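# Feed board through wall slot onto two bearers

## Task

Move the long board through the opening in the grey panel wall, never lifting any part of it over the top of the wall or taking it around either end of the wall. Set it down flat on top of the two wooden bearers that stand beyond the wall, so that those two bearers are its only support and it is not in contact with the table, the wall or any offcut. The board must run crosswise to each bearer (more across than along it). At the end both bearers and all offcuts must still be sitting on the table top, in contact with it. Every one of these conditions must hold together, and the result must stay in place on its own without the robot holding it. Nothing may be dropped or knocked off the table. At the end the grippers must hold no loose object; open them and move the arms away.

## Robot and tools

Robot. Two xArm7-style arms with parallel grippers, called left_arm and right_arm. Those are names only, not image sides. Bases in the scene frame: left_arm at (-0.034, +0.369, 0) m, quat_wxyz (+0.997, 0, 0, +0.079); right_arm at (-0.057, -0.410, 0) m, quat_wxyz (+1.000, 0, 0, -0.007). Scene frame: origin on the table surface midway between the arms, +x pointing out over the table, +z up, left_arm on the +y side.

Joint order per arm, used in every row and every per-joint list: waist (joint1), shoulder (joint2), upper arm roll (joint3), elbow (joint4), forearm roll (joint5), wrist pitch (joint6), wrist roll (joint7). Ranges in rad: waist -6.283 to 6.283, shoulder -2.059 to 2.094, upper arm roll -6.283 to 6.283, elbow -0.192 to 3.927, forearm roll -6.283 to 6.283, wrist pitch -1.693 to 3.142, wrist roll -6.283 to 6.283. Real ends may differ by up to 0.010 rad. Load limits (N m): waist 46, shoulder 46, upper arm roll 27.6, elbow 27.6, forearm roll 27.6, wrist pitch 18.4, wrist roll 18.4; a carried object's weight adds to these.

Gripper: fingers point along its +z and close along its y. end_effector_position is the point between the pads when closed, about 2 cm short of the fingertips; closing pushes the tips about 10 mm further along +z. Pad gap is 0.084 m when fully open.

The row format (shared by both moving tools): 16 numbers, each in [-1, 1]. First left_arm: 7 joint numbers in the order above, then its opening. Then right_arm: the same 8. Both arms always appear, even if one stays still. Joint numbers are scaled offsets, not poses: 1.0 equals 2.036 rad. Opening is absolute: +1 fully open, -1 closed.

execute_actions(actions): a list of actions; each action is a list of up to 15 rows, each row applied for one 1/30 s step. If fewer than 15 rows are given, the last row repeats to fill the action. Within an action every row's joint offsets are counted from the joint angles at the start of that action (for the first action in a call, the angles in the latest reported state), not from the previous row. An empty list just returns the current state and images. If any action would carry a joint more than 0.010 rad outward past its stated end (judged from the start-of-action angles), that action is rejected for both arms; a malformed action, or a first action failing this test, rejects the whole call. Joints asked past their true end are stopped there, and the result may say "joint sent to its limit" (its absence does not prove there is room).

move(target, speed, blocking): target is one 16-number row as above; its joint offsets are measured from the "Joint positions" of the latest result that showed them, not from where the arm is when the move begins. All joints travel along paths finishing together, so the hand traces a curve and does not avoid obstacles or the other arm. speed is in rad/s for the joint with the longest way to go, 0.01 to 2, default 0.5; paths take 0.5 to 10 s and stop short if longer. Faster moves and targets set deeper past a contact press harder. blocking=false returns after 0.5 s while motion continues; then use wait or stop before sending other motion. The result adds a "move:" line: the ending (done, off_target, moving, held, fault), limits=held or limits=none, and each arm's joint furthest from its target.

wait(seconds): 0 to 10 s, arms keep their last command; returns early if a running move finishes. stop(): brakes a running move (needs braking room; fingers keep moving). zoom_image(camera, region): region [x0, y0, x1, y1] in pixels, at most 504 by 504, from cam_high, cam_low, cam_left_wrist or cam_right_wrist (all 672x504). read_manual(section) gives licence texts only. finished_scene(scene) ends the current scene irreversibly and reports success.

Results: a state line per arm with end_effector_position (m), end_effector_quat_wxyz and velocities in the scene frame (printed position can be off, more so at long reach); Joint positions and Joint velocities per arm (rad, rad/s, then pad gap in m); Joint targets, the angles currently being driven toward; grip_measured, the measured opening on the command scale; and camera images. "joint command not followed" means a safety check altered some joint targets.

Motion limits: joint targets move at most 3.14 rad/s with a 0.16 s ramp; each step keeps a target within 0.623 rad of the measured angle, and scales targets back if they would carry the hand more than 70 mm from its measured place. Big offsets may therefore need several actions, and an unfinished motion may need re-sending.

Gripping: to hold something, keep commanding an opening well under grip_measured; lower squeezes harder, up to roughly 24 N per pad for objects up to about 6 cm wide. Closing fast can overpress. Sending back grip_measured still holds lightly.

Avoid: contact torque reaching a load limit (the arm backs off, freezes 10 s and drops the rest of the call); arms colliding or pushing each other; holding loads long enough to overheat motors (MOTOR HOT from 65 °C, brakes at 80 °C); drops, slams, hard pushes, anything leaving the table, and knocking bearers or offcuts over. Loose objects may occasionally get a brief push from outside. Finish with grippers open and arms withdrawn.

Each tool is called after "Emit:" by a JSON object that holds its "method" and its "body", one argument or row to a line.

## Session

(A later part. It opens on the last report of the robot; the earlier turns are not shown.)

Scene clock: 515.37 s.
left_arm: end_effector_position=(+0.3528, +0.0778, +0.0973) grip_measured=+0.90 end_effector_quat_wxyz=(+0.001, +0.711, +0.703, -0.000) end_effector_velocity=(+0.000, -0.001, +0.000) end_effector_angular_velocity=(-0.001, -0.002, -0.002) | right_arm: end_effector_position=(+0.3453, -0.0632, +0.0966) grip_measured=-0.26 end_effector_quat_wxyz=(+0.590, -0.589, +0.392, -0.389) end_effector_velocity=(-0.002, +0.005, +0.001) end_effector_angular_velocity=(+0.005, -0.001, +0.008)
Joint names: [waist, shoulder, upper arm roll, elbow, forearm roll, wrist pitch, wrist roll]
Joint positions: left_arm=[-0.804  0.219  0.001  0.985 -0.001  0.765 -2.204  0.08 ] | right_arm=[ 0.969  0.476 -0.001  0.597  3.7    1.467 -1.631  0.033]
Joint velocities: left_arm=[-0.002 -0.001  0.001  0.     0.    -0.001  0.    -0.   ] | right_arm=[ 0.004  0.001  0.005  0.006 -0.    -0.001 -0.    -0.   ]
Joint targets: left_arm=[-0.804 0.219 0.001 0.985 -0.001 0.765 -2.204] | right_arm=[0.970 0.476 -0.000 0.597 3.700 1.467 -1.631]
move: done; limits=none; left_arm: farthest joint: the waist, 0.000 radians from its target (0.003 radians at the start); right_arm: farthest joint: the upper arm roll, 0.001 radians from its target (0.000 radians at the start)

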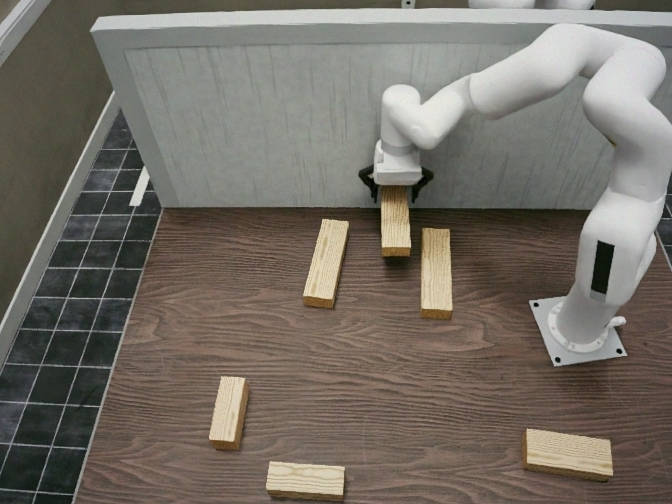

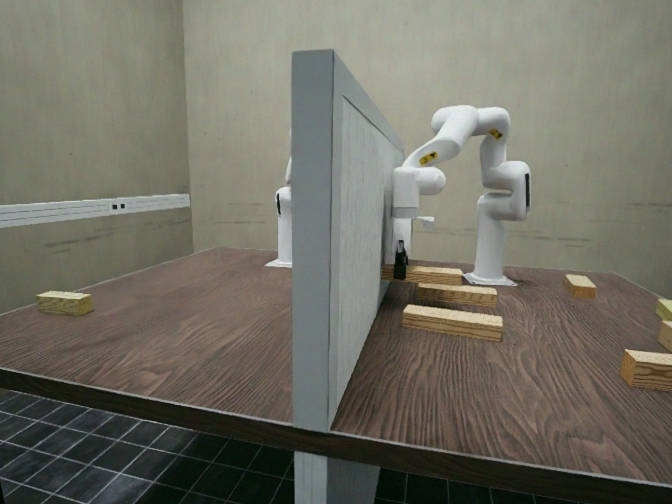

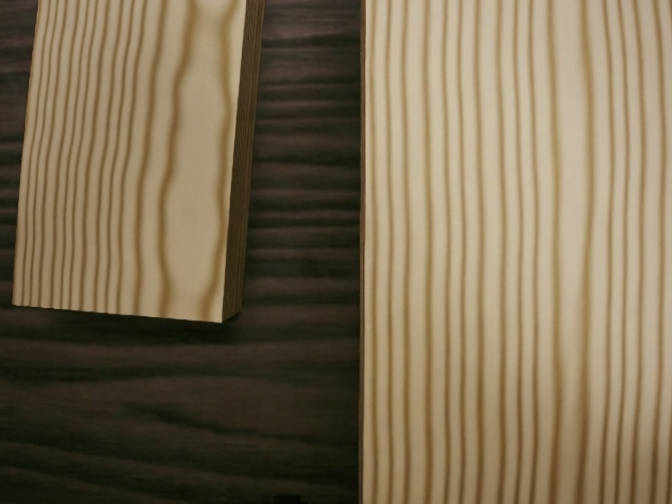

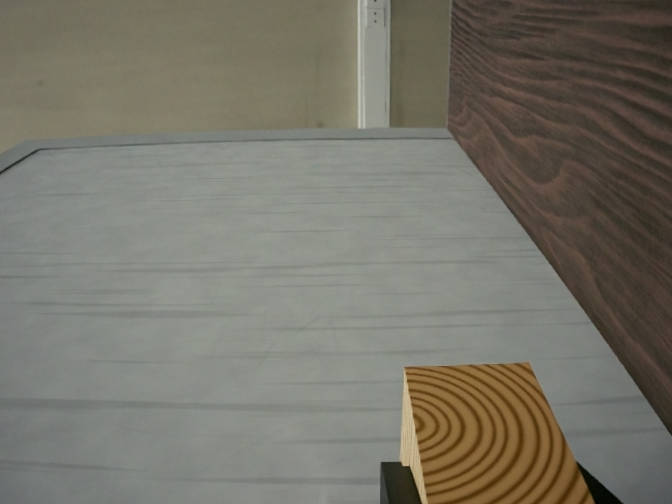

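Emit:
{"method": "zoom_image", "body": {
  "camera": "cam_low",
  "region": [370, 230, 510, 320]
}}

Region (370, 230, 510, 320) of cam_low's 672x504 image, scaled by 3.600, with more detail than that image has; it fills the top 324 rows of this view, and the rest is white.

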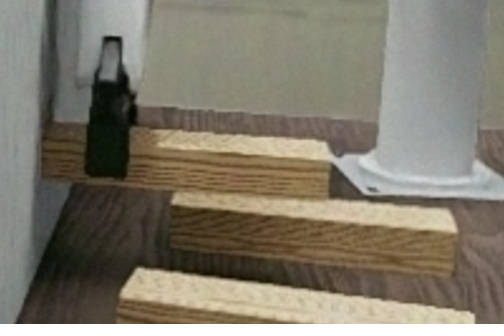

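Emit:
{"method": "execute_actions", "body": {
  "actions": [
    [[0,0,0,0,0,0,0,0.8,0,0,0,0,0,0,0,-1],[0,0,0,0,0,0,0,0.7,0,0,0,0,0,0,0,-1],[0,0,0,0,0,0,0,0.6,0,0,0,0,0,0,0,-1],[0,0,0,0,0,0,0,0.53,0,0,0,0,0,0,0,-1],[0,0,0,0,0,0,0,0.48,0,0,0,0,0,0,0,-1],[0,0,0,0,0,0,0,0.44,0,0,0,0,0,0,0,-1],[0,0,0,0,0,0,0,0.41,0,0,0,0,0,0,0,-1],[0,0,0,0,0,0,0,0.38,0,0,0,0,0,0,0,-1],[0,0,0,0,0,0,0,0.35,0,0,0,0,0,0,0,-1],[0,0,0,0,0,0,0,0.3,0,0,0,0,0,0,0,-1],[0,0,0,0,0,0,0,0.22,0,0,0,0,0,0,0,-1],[0,0,0,0,0,0,0,0.1,0,0,0,0,0,0,0,-1],[0,0,0,0,0,0,0,-0.1,0,0,0,0,0,0,0,-1],[0,0,0,0,0,0,0,-0.35,0,0,0,0,0,0,0,-1],[0,0,0,0,0,0,0,-0.6,0,0,0,0,0,0,0,-1]],
    [[0,0,0,0,0,0,0,-0.6,0,0,0,0,0,0,0,-0.9],[0,0,0,0,0,0,0,-0.6,0,0,0,0,0,0,0,-0.75],[0,0,0,0,0,0,0,-0.6,0,0,0,0,0,0,0,-0.6],[0,0,0,0,0,0,0,-0.6,0,0,0,0,0,0,0,-0.45],[0,0,0,0,0,0,0,-0.6,0,0,0,0,0,0,0,-0.35],[0,0,0,0,0,0,0,-0.6,0,0,0,0,0,0,0,-0.29],[0,0,0,0,0,0,0,-0.6,0,0,0,0,0,0,0,-0.25],[0,0,0,0,0,0,0,-0.6,0,0,0,0,0,0,0,-0.2],[0,0,0,0,0,0,0,-0.6,0,0,0,0,0,0,0,-0.14],[0,0,0,0,0,0,0,-0.6,0,0,0,0,0,0,0,-0.07],[0,0,0,0,0,0,0,-0.6,0,0,0,0,0,0,0,0.0],[0,0,0,0,0,0,0,-0.6,0,0,0,0,0,0,0,0.08],[0,0,0,0,0,0,0,-0.6,0,0,0,0,0,0,0,0.16],[0,0,0,0,0,0,0,-0.6,0,0,0,0,0,0,0,0.24],[0,0,0,0,0,0,0,-0.6,0,0,0,0,0,0,0,0.3]]
  ]
}}

Scene clock: 612.07 s.
left_arm: end_effector_position=(+0.3524, +0.0780, +0.0968) grip_measured=+0.38 end_effector_quat_wxyz=(+0.000, +0.711, +0.703, -0.000) end_effector_velocity=(+0.002, +0.000, +0.001) end_effector_angular_velocity=(-0.002, -0.003, +0.004) | right_arm: end_effector_position=(+0.3457, -0.0628, +0.0975) grip_measured=+0.20 end_effector_quat_wxyz=(+0.591, -0.588, +0.392, -0.389) end_effector_velocity=(-0.005, -0.003, -0.008) end_effector_angular_velocity=(-0.017, +0.017, +0.004)
Joint names: [waist, shoulder, upper arm roll, elbow, forearm roll, wrist pitch, wrist roll]
Joint positions: left_arm=[-0.804  0.219  0.001  0.985 -0.001  0.765 -2.204  0.06 ] | right_arm=[ 0.969  0.475 -0.001  0.597  3.7    1.468 -1.631  0.053]
Joint velocities: left_arm=[ 0.003 -0.     0.     0.002 -0.    -0.001 -0.001  0.   ] | right_arm=[ 0.001  0.005  0.003 -0.011  0.001 -0.007 -0.002  0.087]
Joint targets: left_arm=[-0.804 0.219 0.002 0.986 -0.001 0.765 -2.204] | right_arm=[0.969 0.476 -0.000 0.596 3.700 1.467 -1.631]

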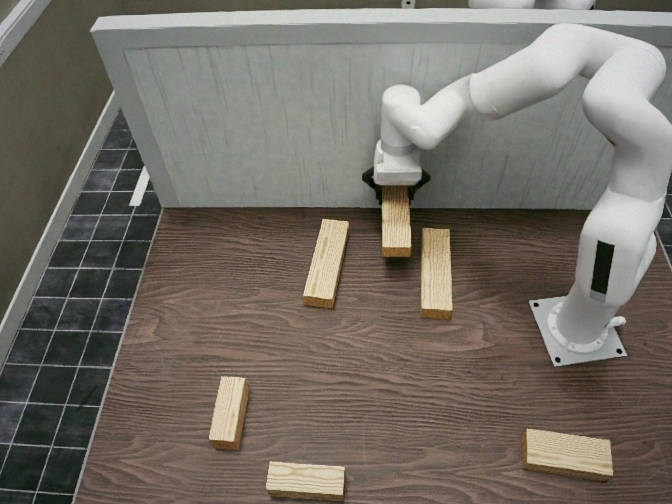

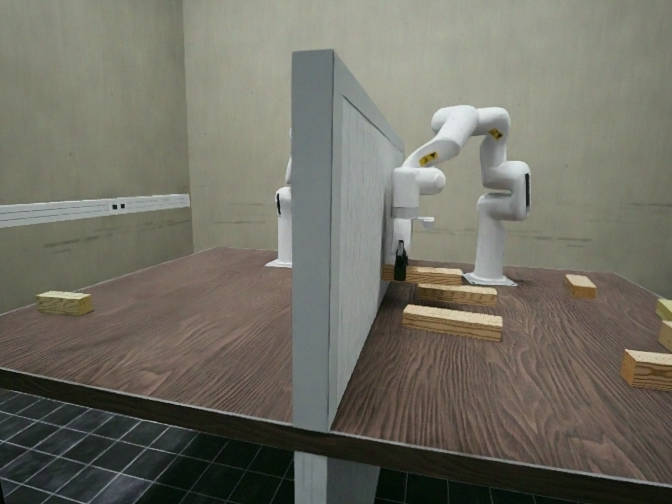

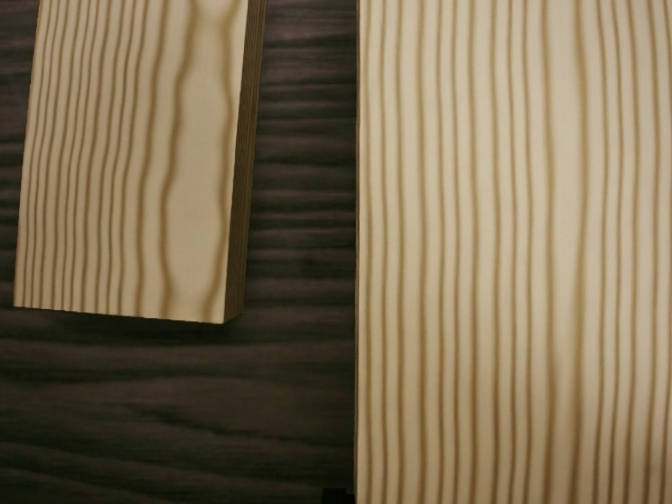

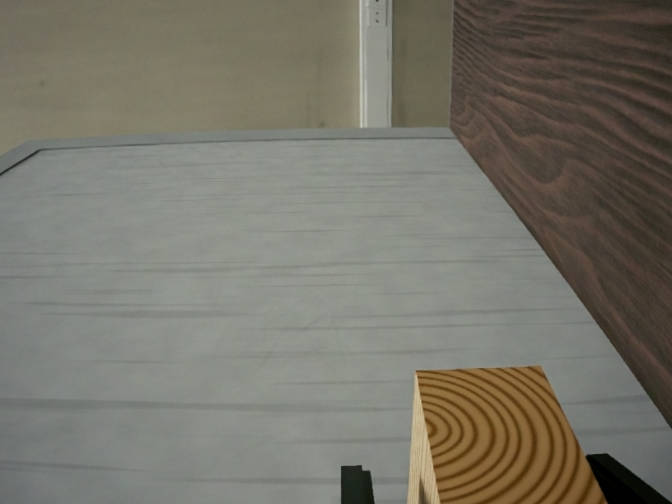

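Emit:
{"method": "execute_actions", "body": {
  "actions": [
    [[0.0003,-0.0005,0,-0.0003,0,0.0002,0.0003,-0.6,0,0,0,0,0,0,0,0.3],[0.0013,-0.0017,0,-0.0015,0,0.0002,0.0013,-0.6,0,0,0,0,0,0,0,0.3],[0.003,-0.0036,0,-0.0035,0,0,0.003,-0.6,0,0,0,0,0,0,0,0.3],[0.0053,-0.0061,0,-0.0063,0,-0.0003,0.0053,-0.6,0,0,0,0,0,0,0,0.3],[0.0082,-0.0091,0,-0.0098,0,-0.0007,0.0082,-0.6,0,0,0,0,0,0,0,0.3],[0.0117,-0.0125,0,-0.014,0,-0.0015,0.0117,-0.6,0,0,0,0,0,0,0,0.3],[0.0157,-0.0164,0,-0.0189,0,-0.0025,0.0157,-0.6,0,0,0,0,0,0,0,0.3],[0.0203,-0.0207,0,-0.0243,0,-0.0036,0.0203,-0.6,0,0,0,0,0,0,0,0.3],[0.0253,-0.0254,0,-0.03,0,-0.0047,0.0253,-0.6,0,0,0,0,0,0,0,0.3],[0.0308,-0.0303,0,-0.0362,0,-0.0059,0.0308,-0.6,0,0,0,0,0,0,0,0.3],[0.0366,-0.0354,0,-0.0425,0,-0.0072,0.0366,-0.6,0,0,0,0,0,0,0,0.3],[0.0427,-0.0406,0,-0.049,0,-0.0085,0.0427,-0.6,0,0,0,0,0,0,0,0.3],[0.0491,-0.0458,0,-0.0556,0,-0.0098,0.0491,-0.6,0,0,0,0,0,0,0,0.3],[0.0556,-0.0511,0,-0.0621,0,-0.0111,0.0556,-0.6,0,0,0,0,0,0,0,0.3],[0.0622,-0.0562,0,-0.0685,0,-0.0124,0.0622,-0.6,0,0,0,0,0,0,0,0.3]],
    [[0.026,-0.0206,0,-0.0257,0,-0.0051,0.026,-0.6,0,0,0,0,0,0,0,0.3],[0.0324,-0.0253,0,-0.0317,0,-0.0063,0.0324,-0.6,0,0,0,0,0,0,0,0.3],[0.0387,-0.0298,0,-0.0373,0,-0.0075,0.0387,-0.6,0,0,0,0,0,0,0,0.3],[0.0447,-0.034,0,-0.0425,0,-0.0085,0.0447,-0.6,0,0,0,0,0,0,0,0.3],[0.0503,-0.0378,0,-0.0473,0,-0.0095,0.0503,-0.6,0,0,0,0,0,0,0,0.3],[0.0555,-0.0412,0,-0.0516,0,-0.0104,0.0555,-0.6,0,0,0,0,0,0,0,0.3],[0.0602,-0.0443,0,-0.0554,0,-0.0112,0.0602,-0.6,0,0,0,0,0,0,0,0.3],[0.0643,-0.0469,0,-0.0587,0,-0.0118,0.0643,-0.6,0,0,0,0,0,0,0,0.3],[0.0677,-0.049,0,-0.0614,0,-0.0124,0.0677,-0.6,0,0,0,0,0,0,0,0.3],[0.0704,-0.0507,0,-0.0635,0,-0.0128,0.0704,-0.6,0,0,0,0,0,0,0,0.3],[0.0724,-0.0519,0,-0.065,0,-0.0131,0.0724,-0.6,0,0,0,0,0,0,0,0.3],[0.0736,-0.0526,0,-0.0659,0,-0.0133,0.0736,-0.6,0,0,0,0,0,0,0,0.3],[0.074,-0.0528,0,-0.0662,0,-0.0134,0.074,-0.6,0,0,0,0,0,0,0,0.3]]
  ]
}}

Scene clock: 666.77 s.
left_arm: end_effector_position=(+0.3530, +0.2005, +0.1008) grip_measured=+0.38 end_effector_quat_wxyz=(+0.000, +0.711, +0.704, -0.000) end_effector_velocity=(-0.002, +0.023, -0.001) end_effector_angular_velocity=(+0.000, -0.002, -0.013) | right_arm: end_effector_position=(+0.3457, -0.0628, +0.0975) grip_measured=+0.29 end_effector_quat_wxyz=(+0.591, -0.588, +0.392, -0.389) end_effector_velocity=(+0.000, +0.000, +0.000) end_effector_angular_velocity=(+0.000, +0.001, -0.000)
Joint names: [waist, shoulder, upper arm roll, elbow, forearm roll, wrist pitch, wrist roll]
Joint positions: left_arm=[-0.57   0.032  0.002  0.754 -0.001  0.722 -1.971  0.06 ] | right_arm=[ 0.969  0.475 -0.001  0.597  3.7    1.468 -1.631  0.056]
Joint velocities: left_arm=[ 0.053 -0.032 -0.006 -0.042  0.002 -0.011  0.059 -0.   ] | right_arm=[ 0.    -0.001 -0.     0.     0.    -0.001  0.     0.   ]
Joint targets: left_arm=[-0.567 0.030 0.001 0.752 -0.001 0.721 -1.967] | right_arm=[0.969 0.475 -0.001 0.597 3.700 1.468 -1.631]

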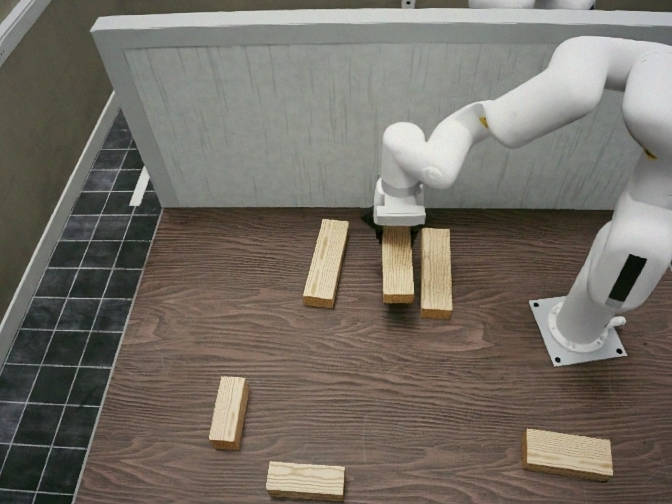

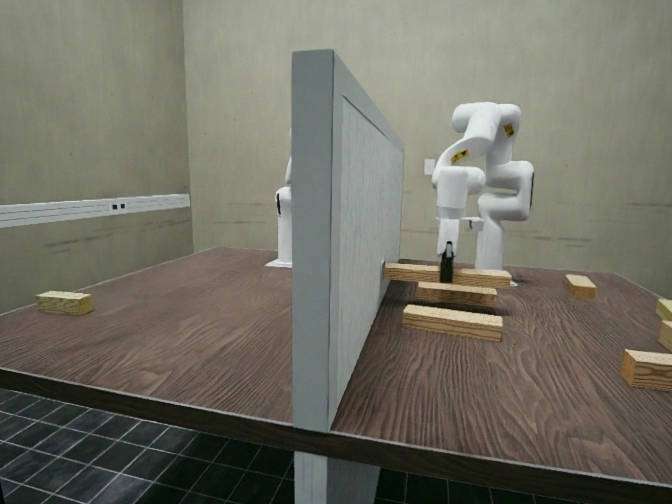

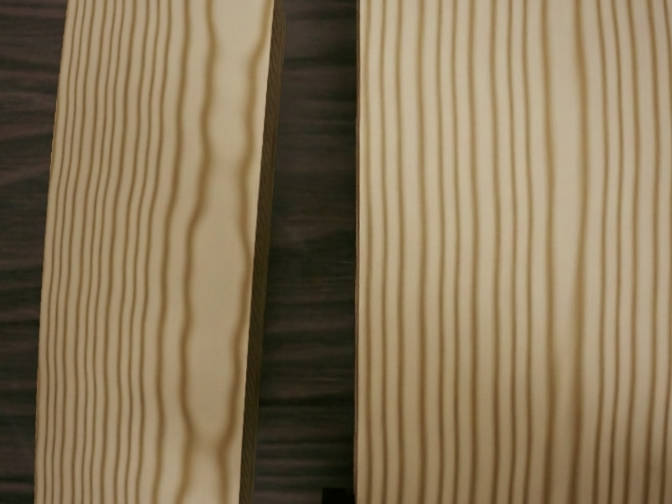

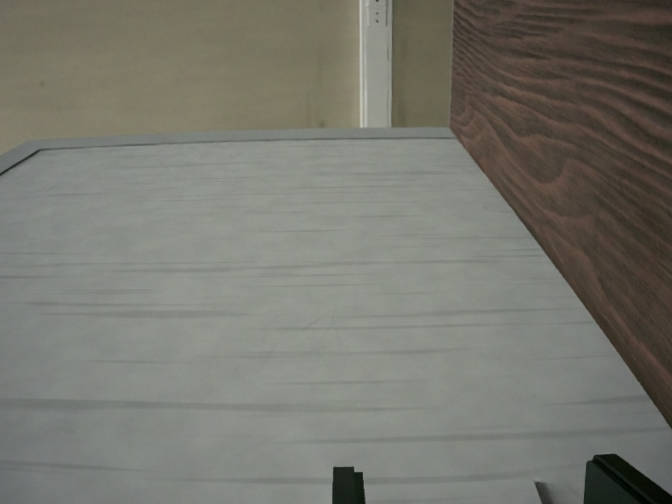

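Emit:
{"method": "execute_actions", "body": {
  "actions": []
}}

Scene clock: 680.40 s.
left_arm: end_effector_position=(+0.3528, +0.2018, +0.1008) grip_measured=+0.38 end_effector_quat_wxyz=(+0.000, +0.711, +0.703, -0.000) end_effector_velocity=(-0.000, +0.000, -0.000) end_effector_angular_velocity=(+0.001, +0.001, -0.001) | right_arm: end_effector_position=(+0.3457, -0.0628, +0.0975) grip_measured=+0.29 end_effector_quat_wxyz=(+0.591, -0.588, +0.392, -0.389) end_effector_velocity=(-0.000, +0.000, +0.000) end_effector_angular_velocity=(+0.001, -0.001, +0.001)
Joint names: [waist, shoulder, upper arm roll, elbow, forearm roll, wrist pitch, wrist roll]
Joint positions: left_arm=[-0.567  0.03   0.001  0.752 -0.001  0.721 -1.967  0.06 ] | right_arm=[ 0.969  0.475 -0.001  0.597  3.7    1.468 -1.631  0.056]
Joint velocities: left_arm=[-0.002  0.001  0.002 -0.     0.001  0.001  0.     0.   ] | right_arm=[ 0.    -0.     0.    -0.    -0.001  0.001  0.    -0.   ]
Joint targets: left_arm=[-0.567 0.030 0.001 0.752 -0.001 0.721 -1.967] | right_arm=[0.969 0.475 -0.001 0.597 3.700 1.468 -1.631]

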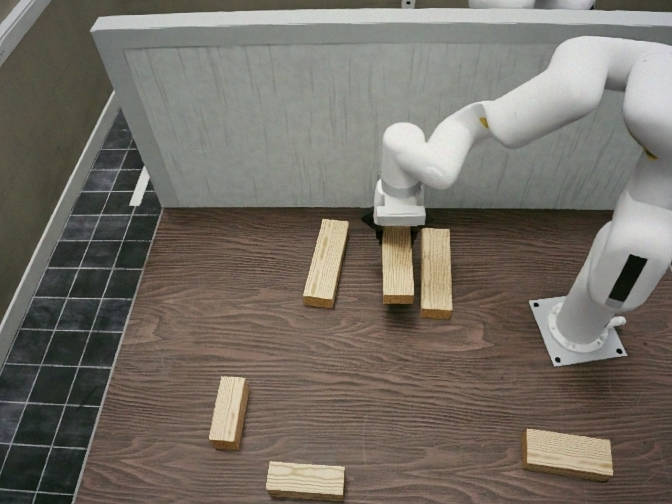

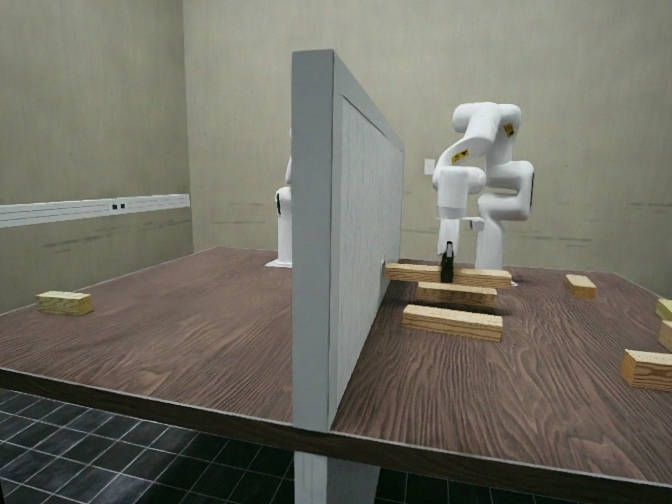

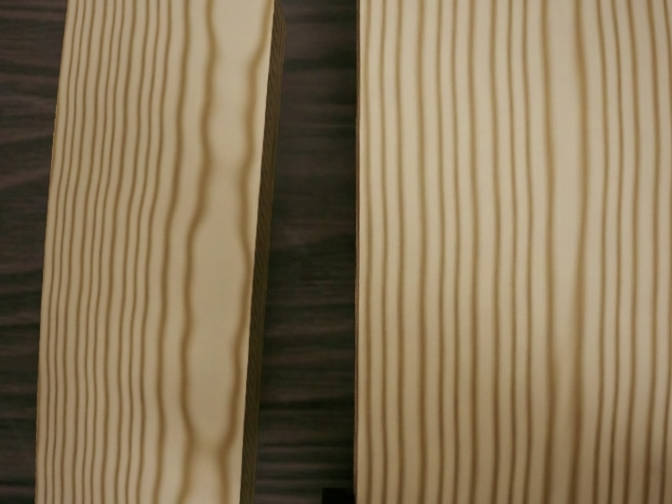

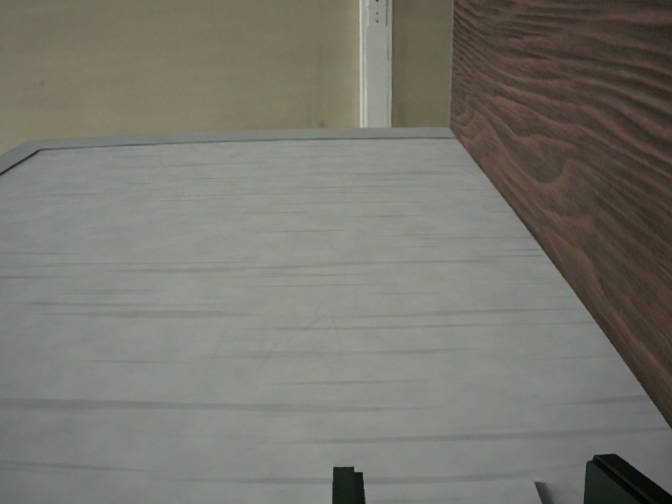

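Emit:
{"method": "zoom_image", "body": {
  "camera": "cam_low",
  "region": [360, 230, 530, 350]
}}

Region (360, 230, 530, 350) of cam_low's 672x504 image, scaled by 2.965, with more detail than that image has; it fills the top 356 rows of this view, and the rest is white.

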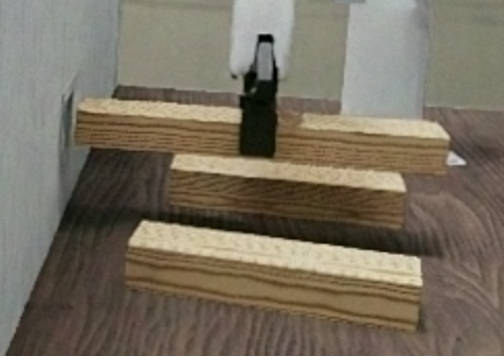

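Emit:
{"method": "move", "body": {
  "target": [0.0303, 0.0726, 0, 0.0266, 0, -0.0456, 0.8024, -0.6, -0.0915, -0.032, 0, -0.0985, -0.093, 0.057, 0.032, 0.3],
  "speed": 1.4
}}

Scene clock: 690.13 s.
left_arm: end_effector_position=(+0.3826, +0.2186, +0.0629) grip_measured=+0.38 end_effector_quat_wxyz=(+0.000, +1.000, -0.006, -0.000) end_effector_velocity=(-0.000, +0.001, -0.000) end_effector_angular_velocity=(+0.001, +0.001, -0.001) | right_arm: end_effector_position=(+0.3459, -0.1466, +0.0956) grip_measured=+0.29 end_effector_quat_wxyz=(+0.590, -0.589, +0.390, -0.391) end_effector_velocity=(-0.000, -0.000, -0.001) end_effector_angular_velocity=(-0.001, +0.001, +0.000)
Joint names: [waist, shoulder, upper arm roll, elbow, forearm roll, wrist pitch, wrist roll]
Joint positions: left_arm=[-0.506  0.178  0.001  0.806 -0.001  0.628 -0.334  0.06 ] | right_arm=[ 0.783  0.41  -0.001  0.397  3.511  1.584 -1.566  0.056]
Joint velocities: left_arm=[ 0.     0.     0.001 -0.     0.     0.     0.002  0.   ] | right_arm=[-0.001  0.001 -0.    -0.001 -0.001 -0.     0.    -0.   ]
Joint targets: left_arm=[-0.506 0.178 0.001 0.806 -0.001 0.628 -0.334] | right_arm=[0.783 0.410 -0.001 0.397 3.511 1.584 -1.566]
move: done; limits=none; left_arm: farthest joint: the waist, 0.001 radians from its target (0.062 radians at the start); right_arm: farthest joint: the elbow, 0.001 radians from its target (0.201 radians at the start)

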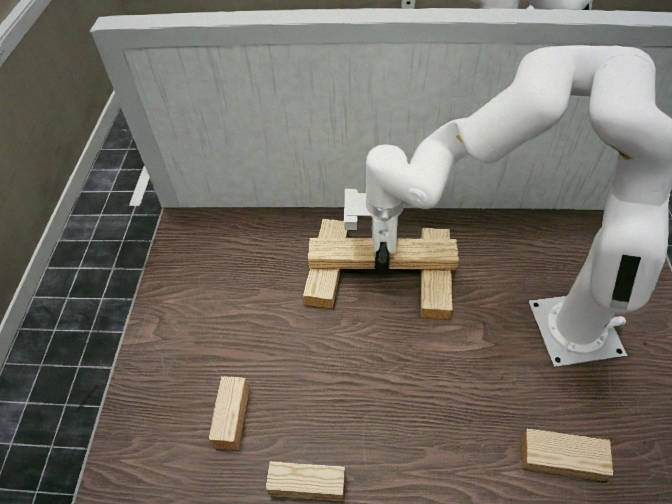

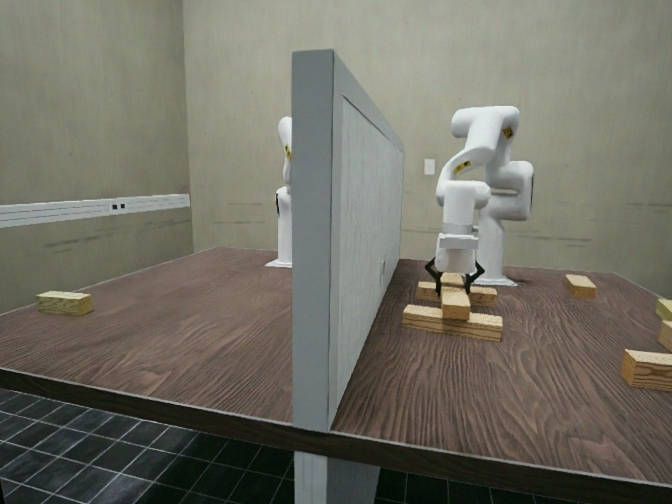

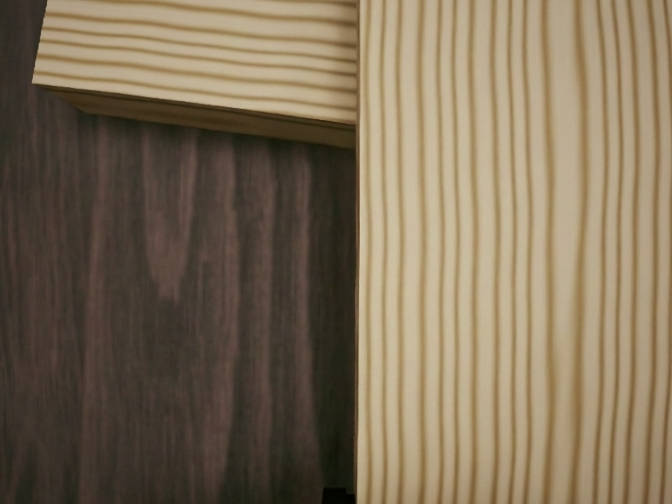

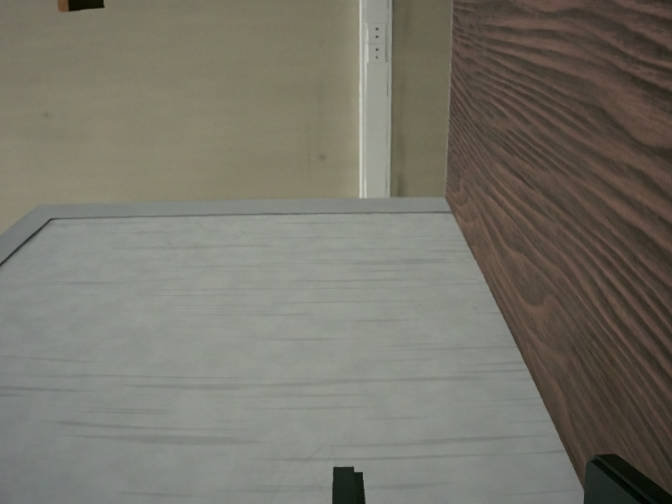

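Emit:
{"method": "zoom_image", "body": {
  "camera": "cam_low",
  "region": [395, 250, 515, 345]
}}

Emit:
{"method": "zoom_image", "body": {
  "camera": "cam_high",
  "region": [290, 200, 470, 330]
}}

Region (395, 250, 515, 345) of cam_low's 672x504 image, scaled by 4.200, with more detail than that image has; it fills the top 399 rows of this view, and the rest is white.

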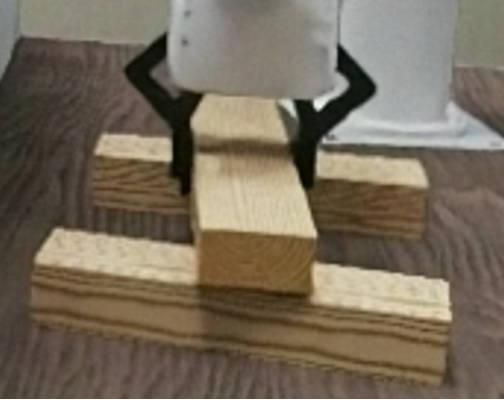

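Region (290, 200, 470, 330) of cam_high's 672x504 image, scaled by 2.800, with more detail than that image has.

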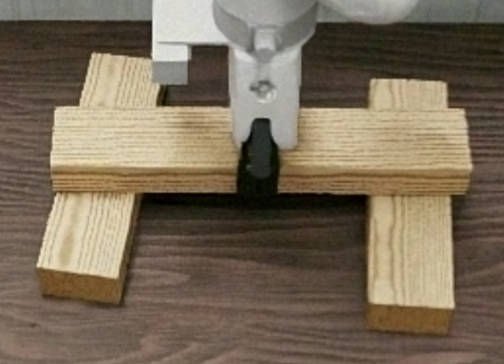

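Emit:
{"method": "execute_actions", "body": {
  "actions": [
    [[0,0.0005,0,-0.0001,0,-0.0006,0,-0.6,0,0,0,0,0,0,0,0.3],[0,0.0014,0,-0.0003,0,-0.0017,0,-0.6,0,0,0,0,0,0,0,0.3],[0,0.0025,0,-0.0006,0,-0.0031,0,-0.6,0,0,0,0,0,0,0,0.3],[0,0.0036,0,-0.0009,0,-0.0045,0,-0.6,0,0,0,0,0,0,0,0.3],[0,0.0047,0,-0.0011,0,-0.0058,0,-0.6,0,0,0,0,0,0,0,0.3],[0,0.0057,0,-0.0014,0,-0.0071,0,-0.6,0,0,0,0,0,0,0,0.3],[0,0.0066,0,-0.0016,0,-0.0082,0,-0.6,0,0,0,0,0,0,0,0.3],[0,0.0074,0,-0.0018,0,-0.0092,0,-0.6,0,0,0,0,0,0,0,0.3],[0,0.0081,0,-0.0020,0,-0.0101,0,-0.6,0,0,0,0,0,0,0,0.3],[0,0.0087,0,-0.0021,0,-0.0108,0,-0.6,0,0,0,0,0,0,0,0.3],[0,0.0091,0,-0.0022,0,-0.0114,0,-0.6,0,0,0,0,0,0,0,0.3]]
  ]
}}

Scene clock: 701.30 s.
left_arm: end_effector_position=(+0.3846, +0.2180, +0.0579) grip_measured=+0.38 end_effector_quat_wxyz=(+0.001, +1.000, -0.006, +0.003) end_effector_velocity=(+0.000, +0.000, -0.004) end_effector_angular_velocity=(-0.001, -0.002, +0.003) | right_arm: end_effector_position=(+0.3459, -0.1466, +0.0956) grip_measured=+0.29 end_effector_quat_wxyz=(+0.590, -0.589, +0.390, -0.391) end_effector_velocity=(+0.000, -0.000, +0.000) end_effector_angular_velocity=(+0.000, -0.001, -0.000)
Joint names: [waist, shoulder, upper arm roll, elbow, forearm roll, wrist pitch, wrist roll]
Joint positions: left_arm=[-0.506  0.192  0.001  0.805 -0.001  0.606 -0.335  0.06 ] | right_arm=[ 0.783  0.41  -0.001  0.397  3.511  1.584 -1.566  0.056]
Joint velocities: left_arm=[-0.     0.009  0.001 -0.004 -0.    -0.015 -0.003 -0.   ] | right_arm=[-0.001 -0.     0.    -0.    -0.     0.001  0.     0.   ]
Joint targets: left_arm=[-0.506 0.196 0.001 0.801 -0.001 0.605 -0.334] | right_arm=[0.783 0.410 -0.001 0.397 3.511 1.584 -1.566]

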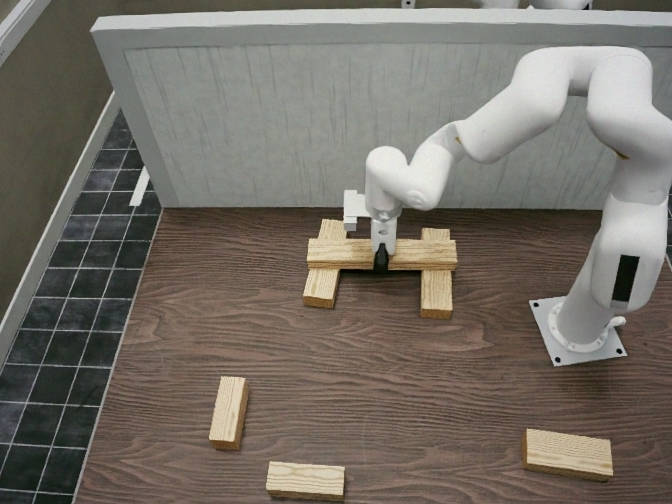

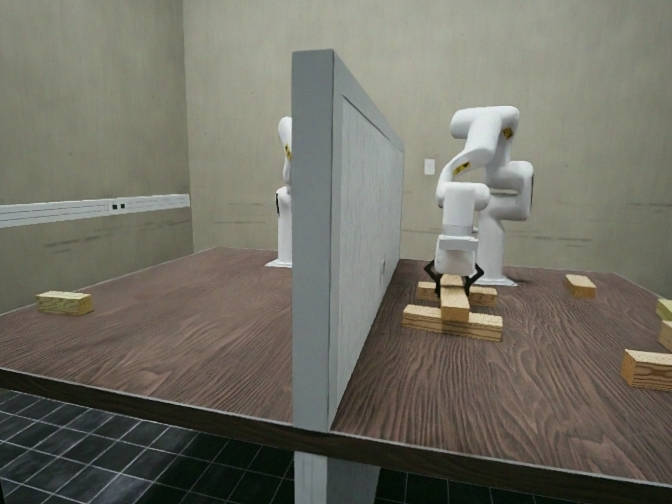

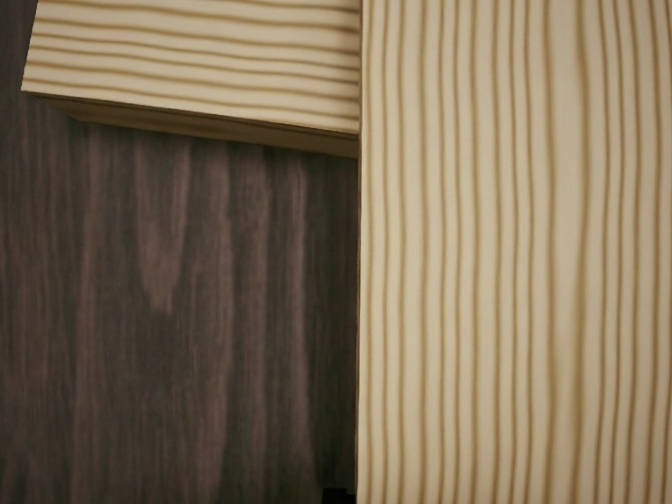

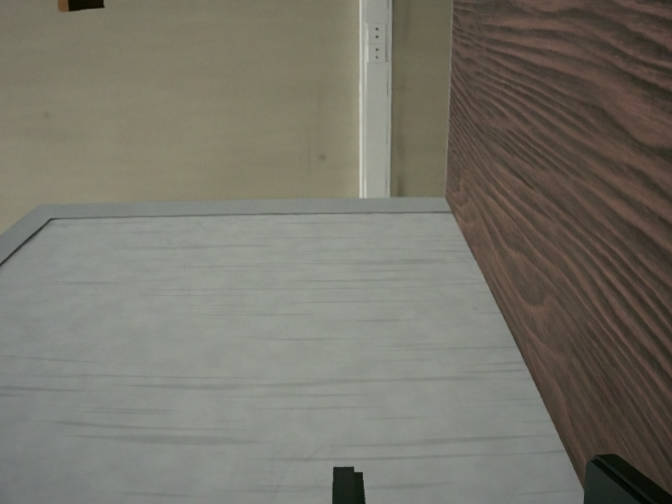

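Emit:
{"method": "execute_actions", "body": {
  "actions": []
}}

Scene clock: 704.50 s.
left_arm: end_effector_position=(+0.3834, +0.2184, +0.0556) grip_measured=+0.38 end_effector_quat_wxyz=(+0.000, +1.000, -0.006, +0.001) end_effector_velocity=(-0.001, -0.000, -0.001) end_effector_angular_velocity=(+0.001, +0.002, -0.001) | right_arm: end_effector_position=(+0.3459, -0.1466, +0.0956) grip_measured=+0.29 end_effector_quat_wxyz=(+0.590, -0.589, +0.390, -0.391) end_effector_velocity=(+0.000, -0.000, -0.000) end_effector_angular_velocity=(-0.000, +0.000, -0.001)
Joint names: [waist, shoulder, upper arm roll, elbow, forearm roll, wrist pitch, wrist roll]
Joint positions: left_arm=[-0.506  0.196  0.001  0.803 -0.001  0.605 -0.334  0.06 ] | right_arm=[ 0.783  0.41  -0.001  0.397  3.511  1.584 -1.566  0.056]
Joint velocities: left_arm=[ 0.001  0.001 -0.001  0.     0.     0.001  0.     0.   ] | right_arm=[-0.     0.    -0.    -0.     0.001 -0.     0.     0.   ]
Joint targets: left_arm=[-0.506 0.196 0.001 0.801 -0.001 0.605 -0.334] | right_arm=[0.783 0.410 -0.001 0.397 3.511 1.584 -1.566]

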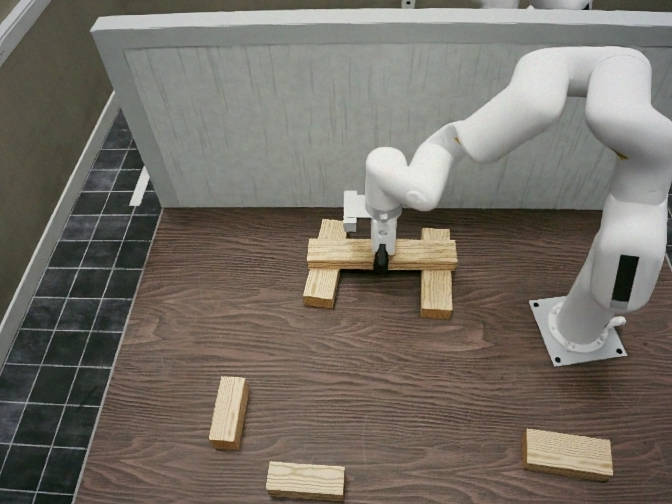

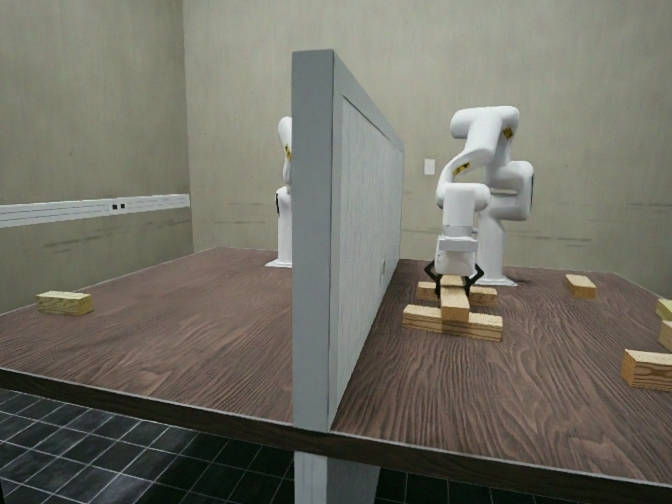

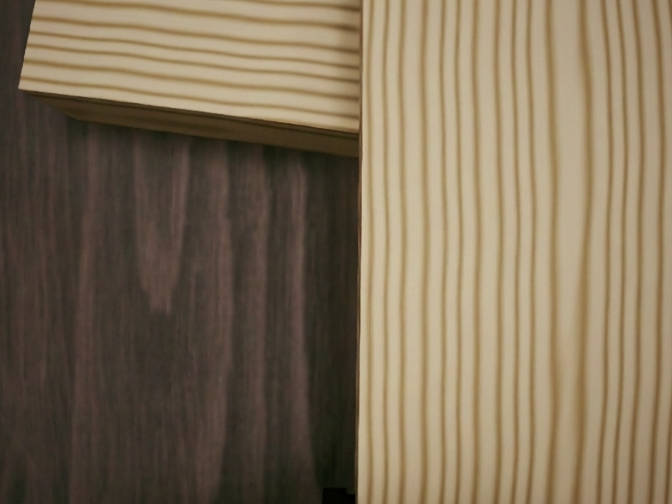

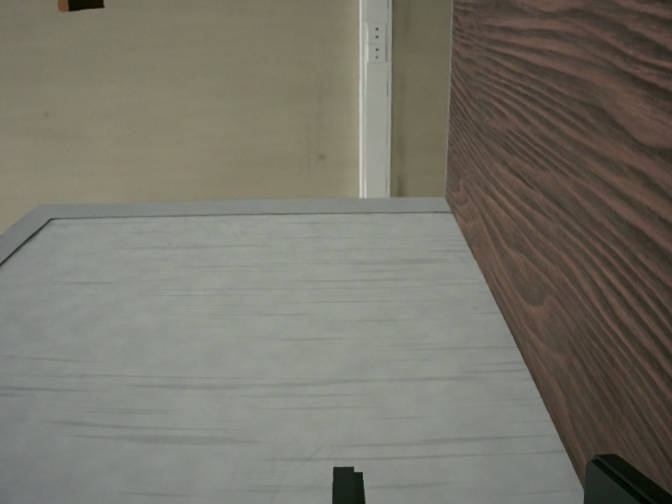

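Emit:
{"method": "execute_actions", "body": {
  "actions": [
    [[0,0,0,0,0,0,0,-0.2,0,0,0,0,0,0,0,0.3],[0,0,0,0,0,0,0,0.1,0,0,0,0,0,0,0,0.3],[0,0,0,0,0,0,0,0.25,0,0,0,0,0,0,0,0.3],[0,0,0,0,0,0,0,0.33,0,0,0,0,0,0,0,0.3],[0,0,0,0,0,0,0,0.38,0,0,0,0,0,0,0,0.3],[0,0,0,0,0,0,0,0.43,0,0,0,0,0,0,0,0.3],[0,0,0,0,0,0,0,0.5,0,0,0,0,0,0,0,0.3],[0,0,0,0,0,0,0,0.6,0,0,0,0,0,0,0,0.3],[0,0,0,0,0,0,0,0.75,0,0,0,0,0,0,0,0.3],[0,0,0,0,0,0,0,0.9,0,0,0,0,0,0,0,0.3],[0,0,0,0,0,0,0,1,0,0,0,0,0,0,0,0.3]],
    [[0,-0.0015,0,0.0005,0,0.002,0,1,0,0,0,0,0,0,0,0.3],[0,-0.005,0,0.0016,0,0.0066,0,1,0,0,0,0,0,0,0,0.3],[0,-0.011,0,0.0035,0,0.0145,0,1,0,0,0,0,0,0,0,0.3],[0,-0.019,0,0.006,0,0.025,0,1,0,0,0,0,0,0,0,0.3],[0,-0.029,0,0.0095,0,0.0385,0,1,0,0,0,0,0,0,0,0.3],[0,-0.040,0,0.0135,0,0.0535,0,1,0,0,0,0,0,0,0,0.3],[0,-0.052,0,0.018,0,0.070,0,1,0,0,0,0,0,0,0,0.3],[0,-0.064,0,0.0225,0,0.0865,0,1,0,0,0,0,0,0,0,0.3],[0,-0.076,0,0.0275,0,0.1035,0,1,0,0,0,0,0,0,0,0.3],[0,-0.088,0,0.0325,0,0.1205,0,1,0,0,0,0,0,0,0,0.3],[0,-0.099,0,0.037,0,0.136,0,1,0,0,0,0,0,0,0,0.3],[0,-0.109,0,0.042,0,0.151,0,1,0,0,0,0,0,0,0,0.3],[0,-0.117,0,0.046,0,0.163,0,1,0,0,0,0,0,0,0,0.3],[0,-0.123,0,0.049,0,0.172,0,1,0,0,0,0,0,0,0,0.3],[0,-0.126,0,0.051,0,0.177,0,1,0,0,0,0,0,0,0,0.3]]
  ]
}}

Scene clock: 718.53 s.
left_arm: end_effector_position=(+0.3795, +0.2195, +0.1534) grip_measured=+1.00 end_effector_quat_wxyz=(-0.000, +1.000, -0.006, -0.001) end_effector_velocity=(-0.030, +0.011, +0.308) end_effector_angular_velocity=(-0.012, -0.028, +0.001) | right_arm: end_effector_position=(+0.3459, -0.1466, +0.0956) grip_measured=+0.29 end_effector_quat_wxyz=(+0.590, -0.589, +0.390, -0.391) end_effector_velocity=(+0.000, -0.000, +0.001) end_effector_angular_velocity=(+0.001, -0.002, -0.001)
Joint names: [waist, shoulder, upper arm roll, elbow, forearm roll, wrist pitch, wrist roll]
Joint positions: left_arm=[-0.506 -0.009  0.001  0.881 -0.001  0.893 -0.334  0.084] | right_arm=[ 0.783  0.41  -0.001  0.397  3.511  1.584 -1.566  0.056]
Joint velocities: left_arm=[ 0.001 -0.596 -0.     0.279 -0.001  0.845  0.     0.   ] | right_arm=[-0.    -0.001  0.     0.     0.002  0.001  0.     0.   ]
Joint targets: left_arm=[-0.506 -0.057 0.001 0.904 -0.001 0.968 -0.334] | right_arm=[0.783 0.410 -0.001 0.397 3.511 1.584 -1.566]

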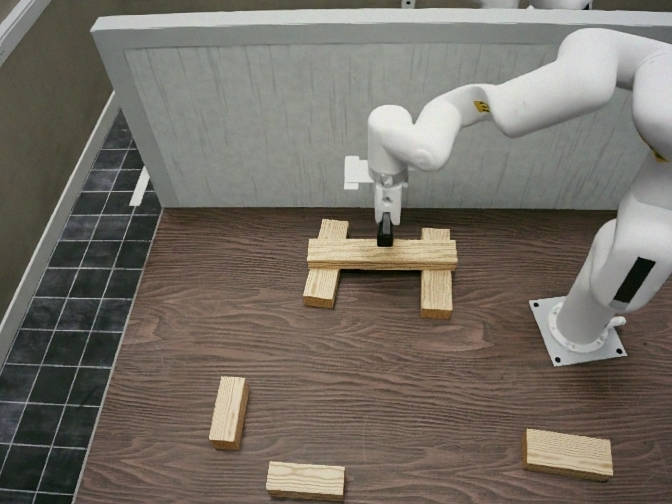

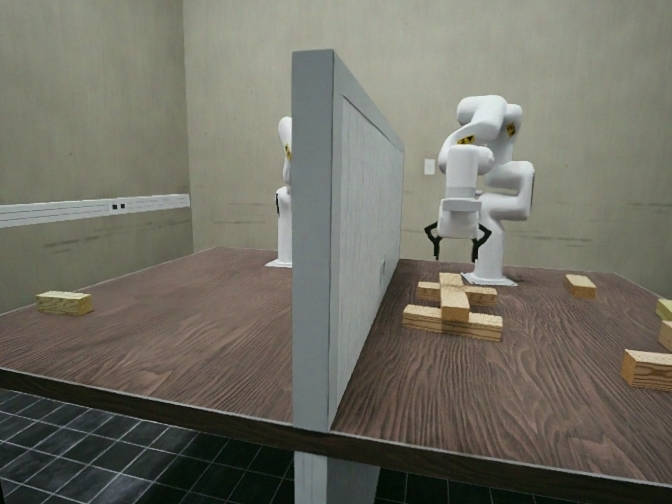

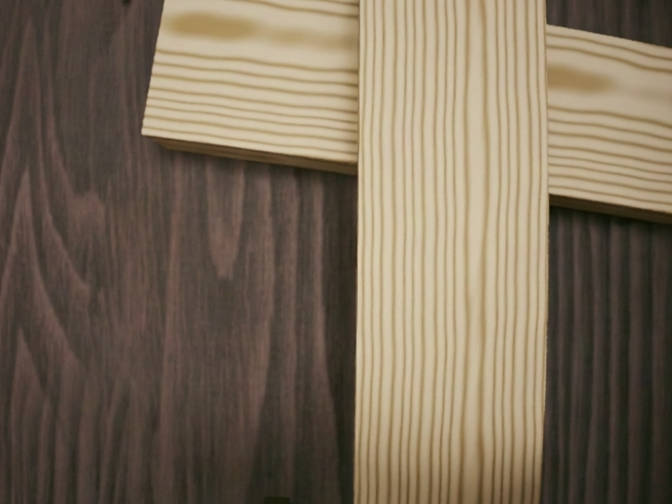

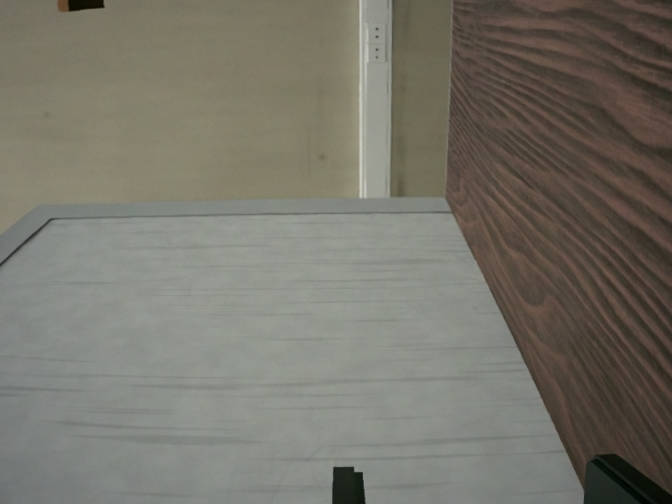

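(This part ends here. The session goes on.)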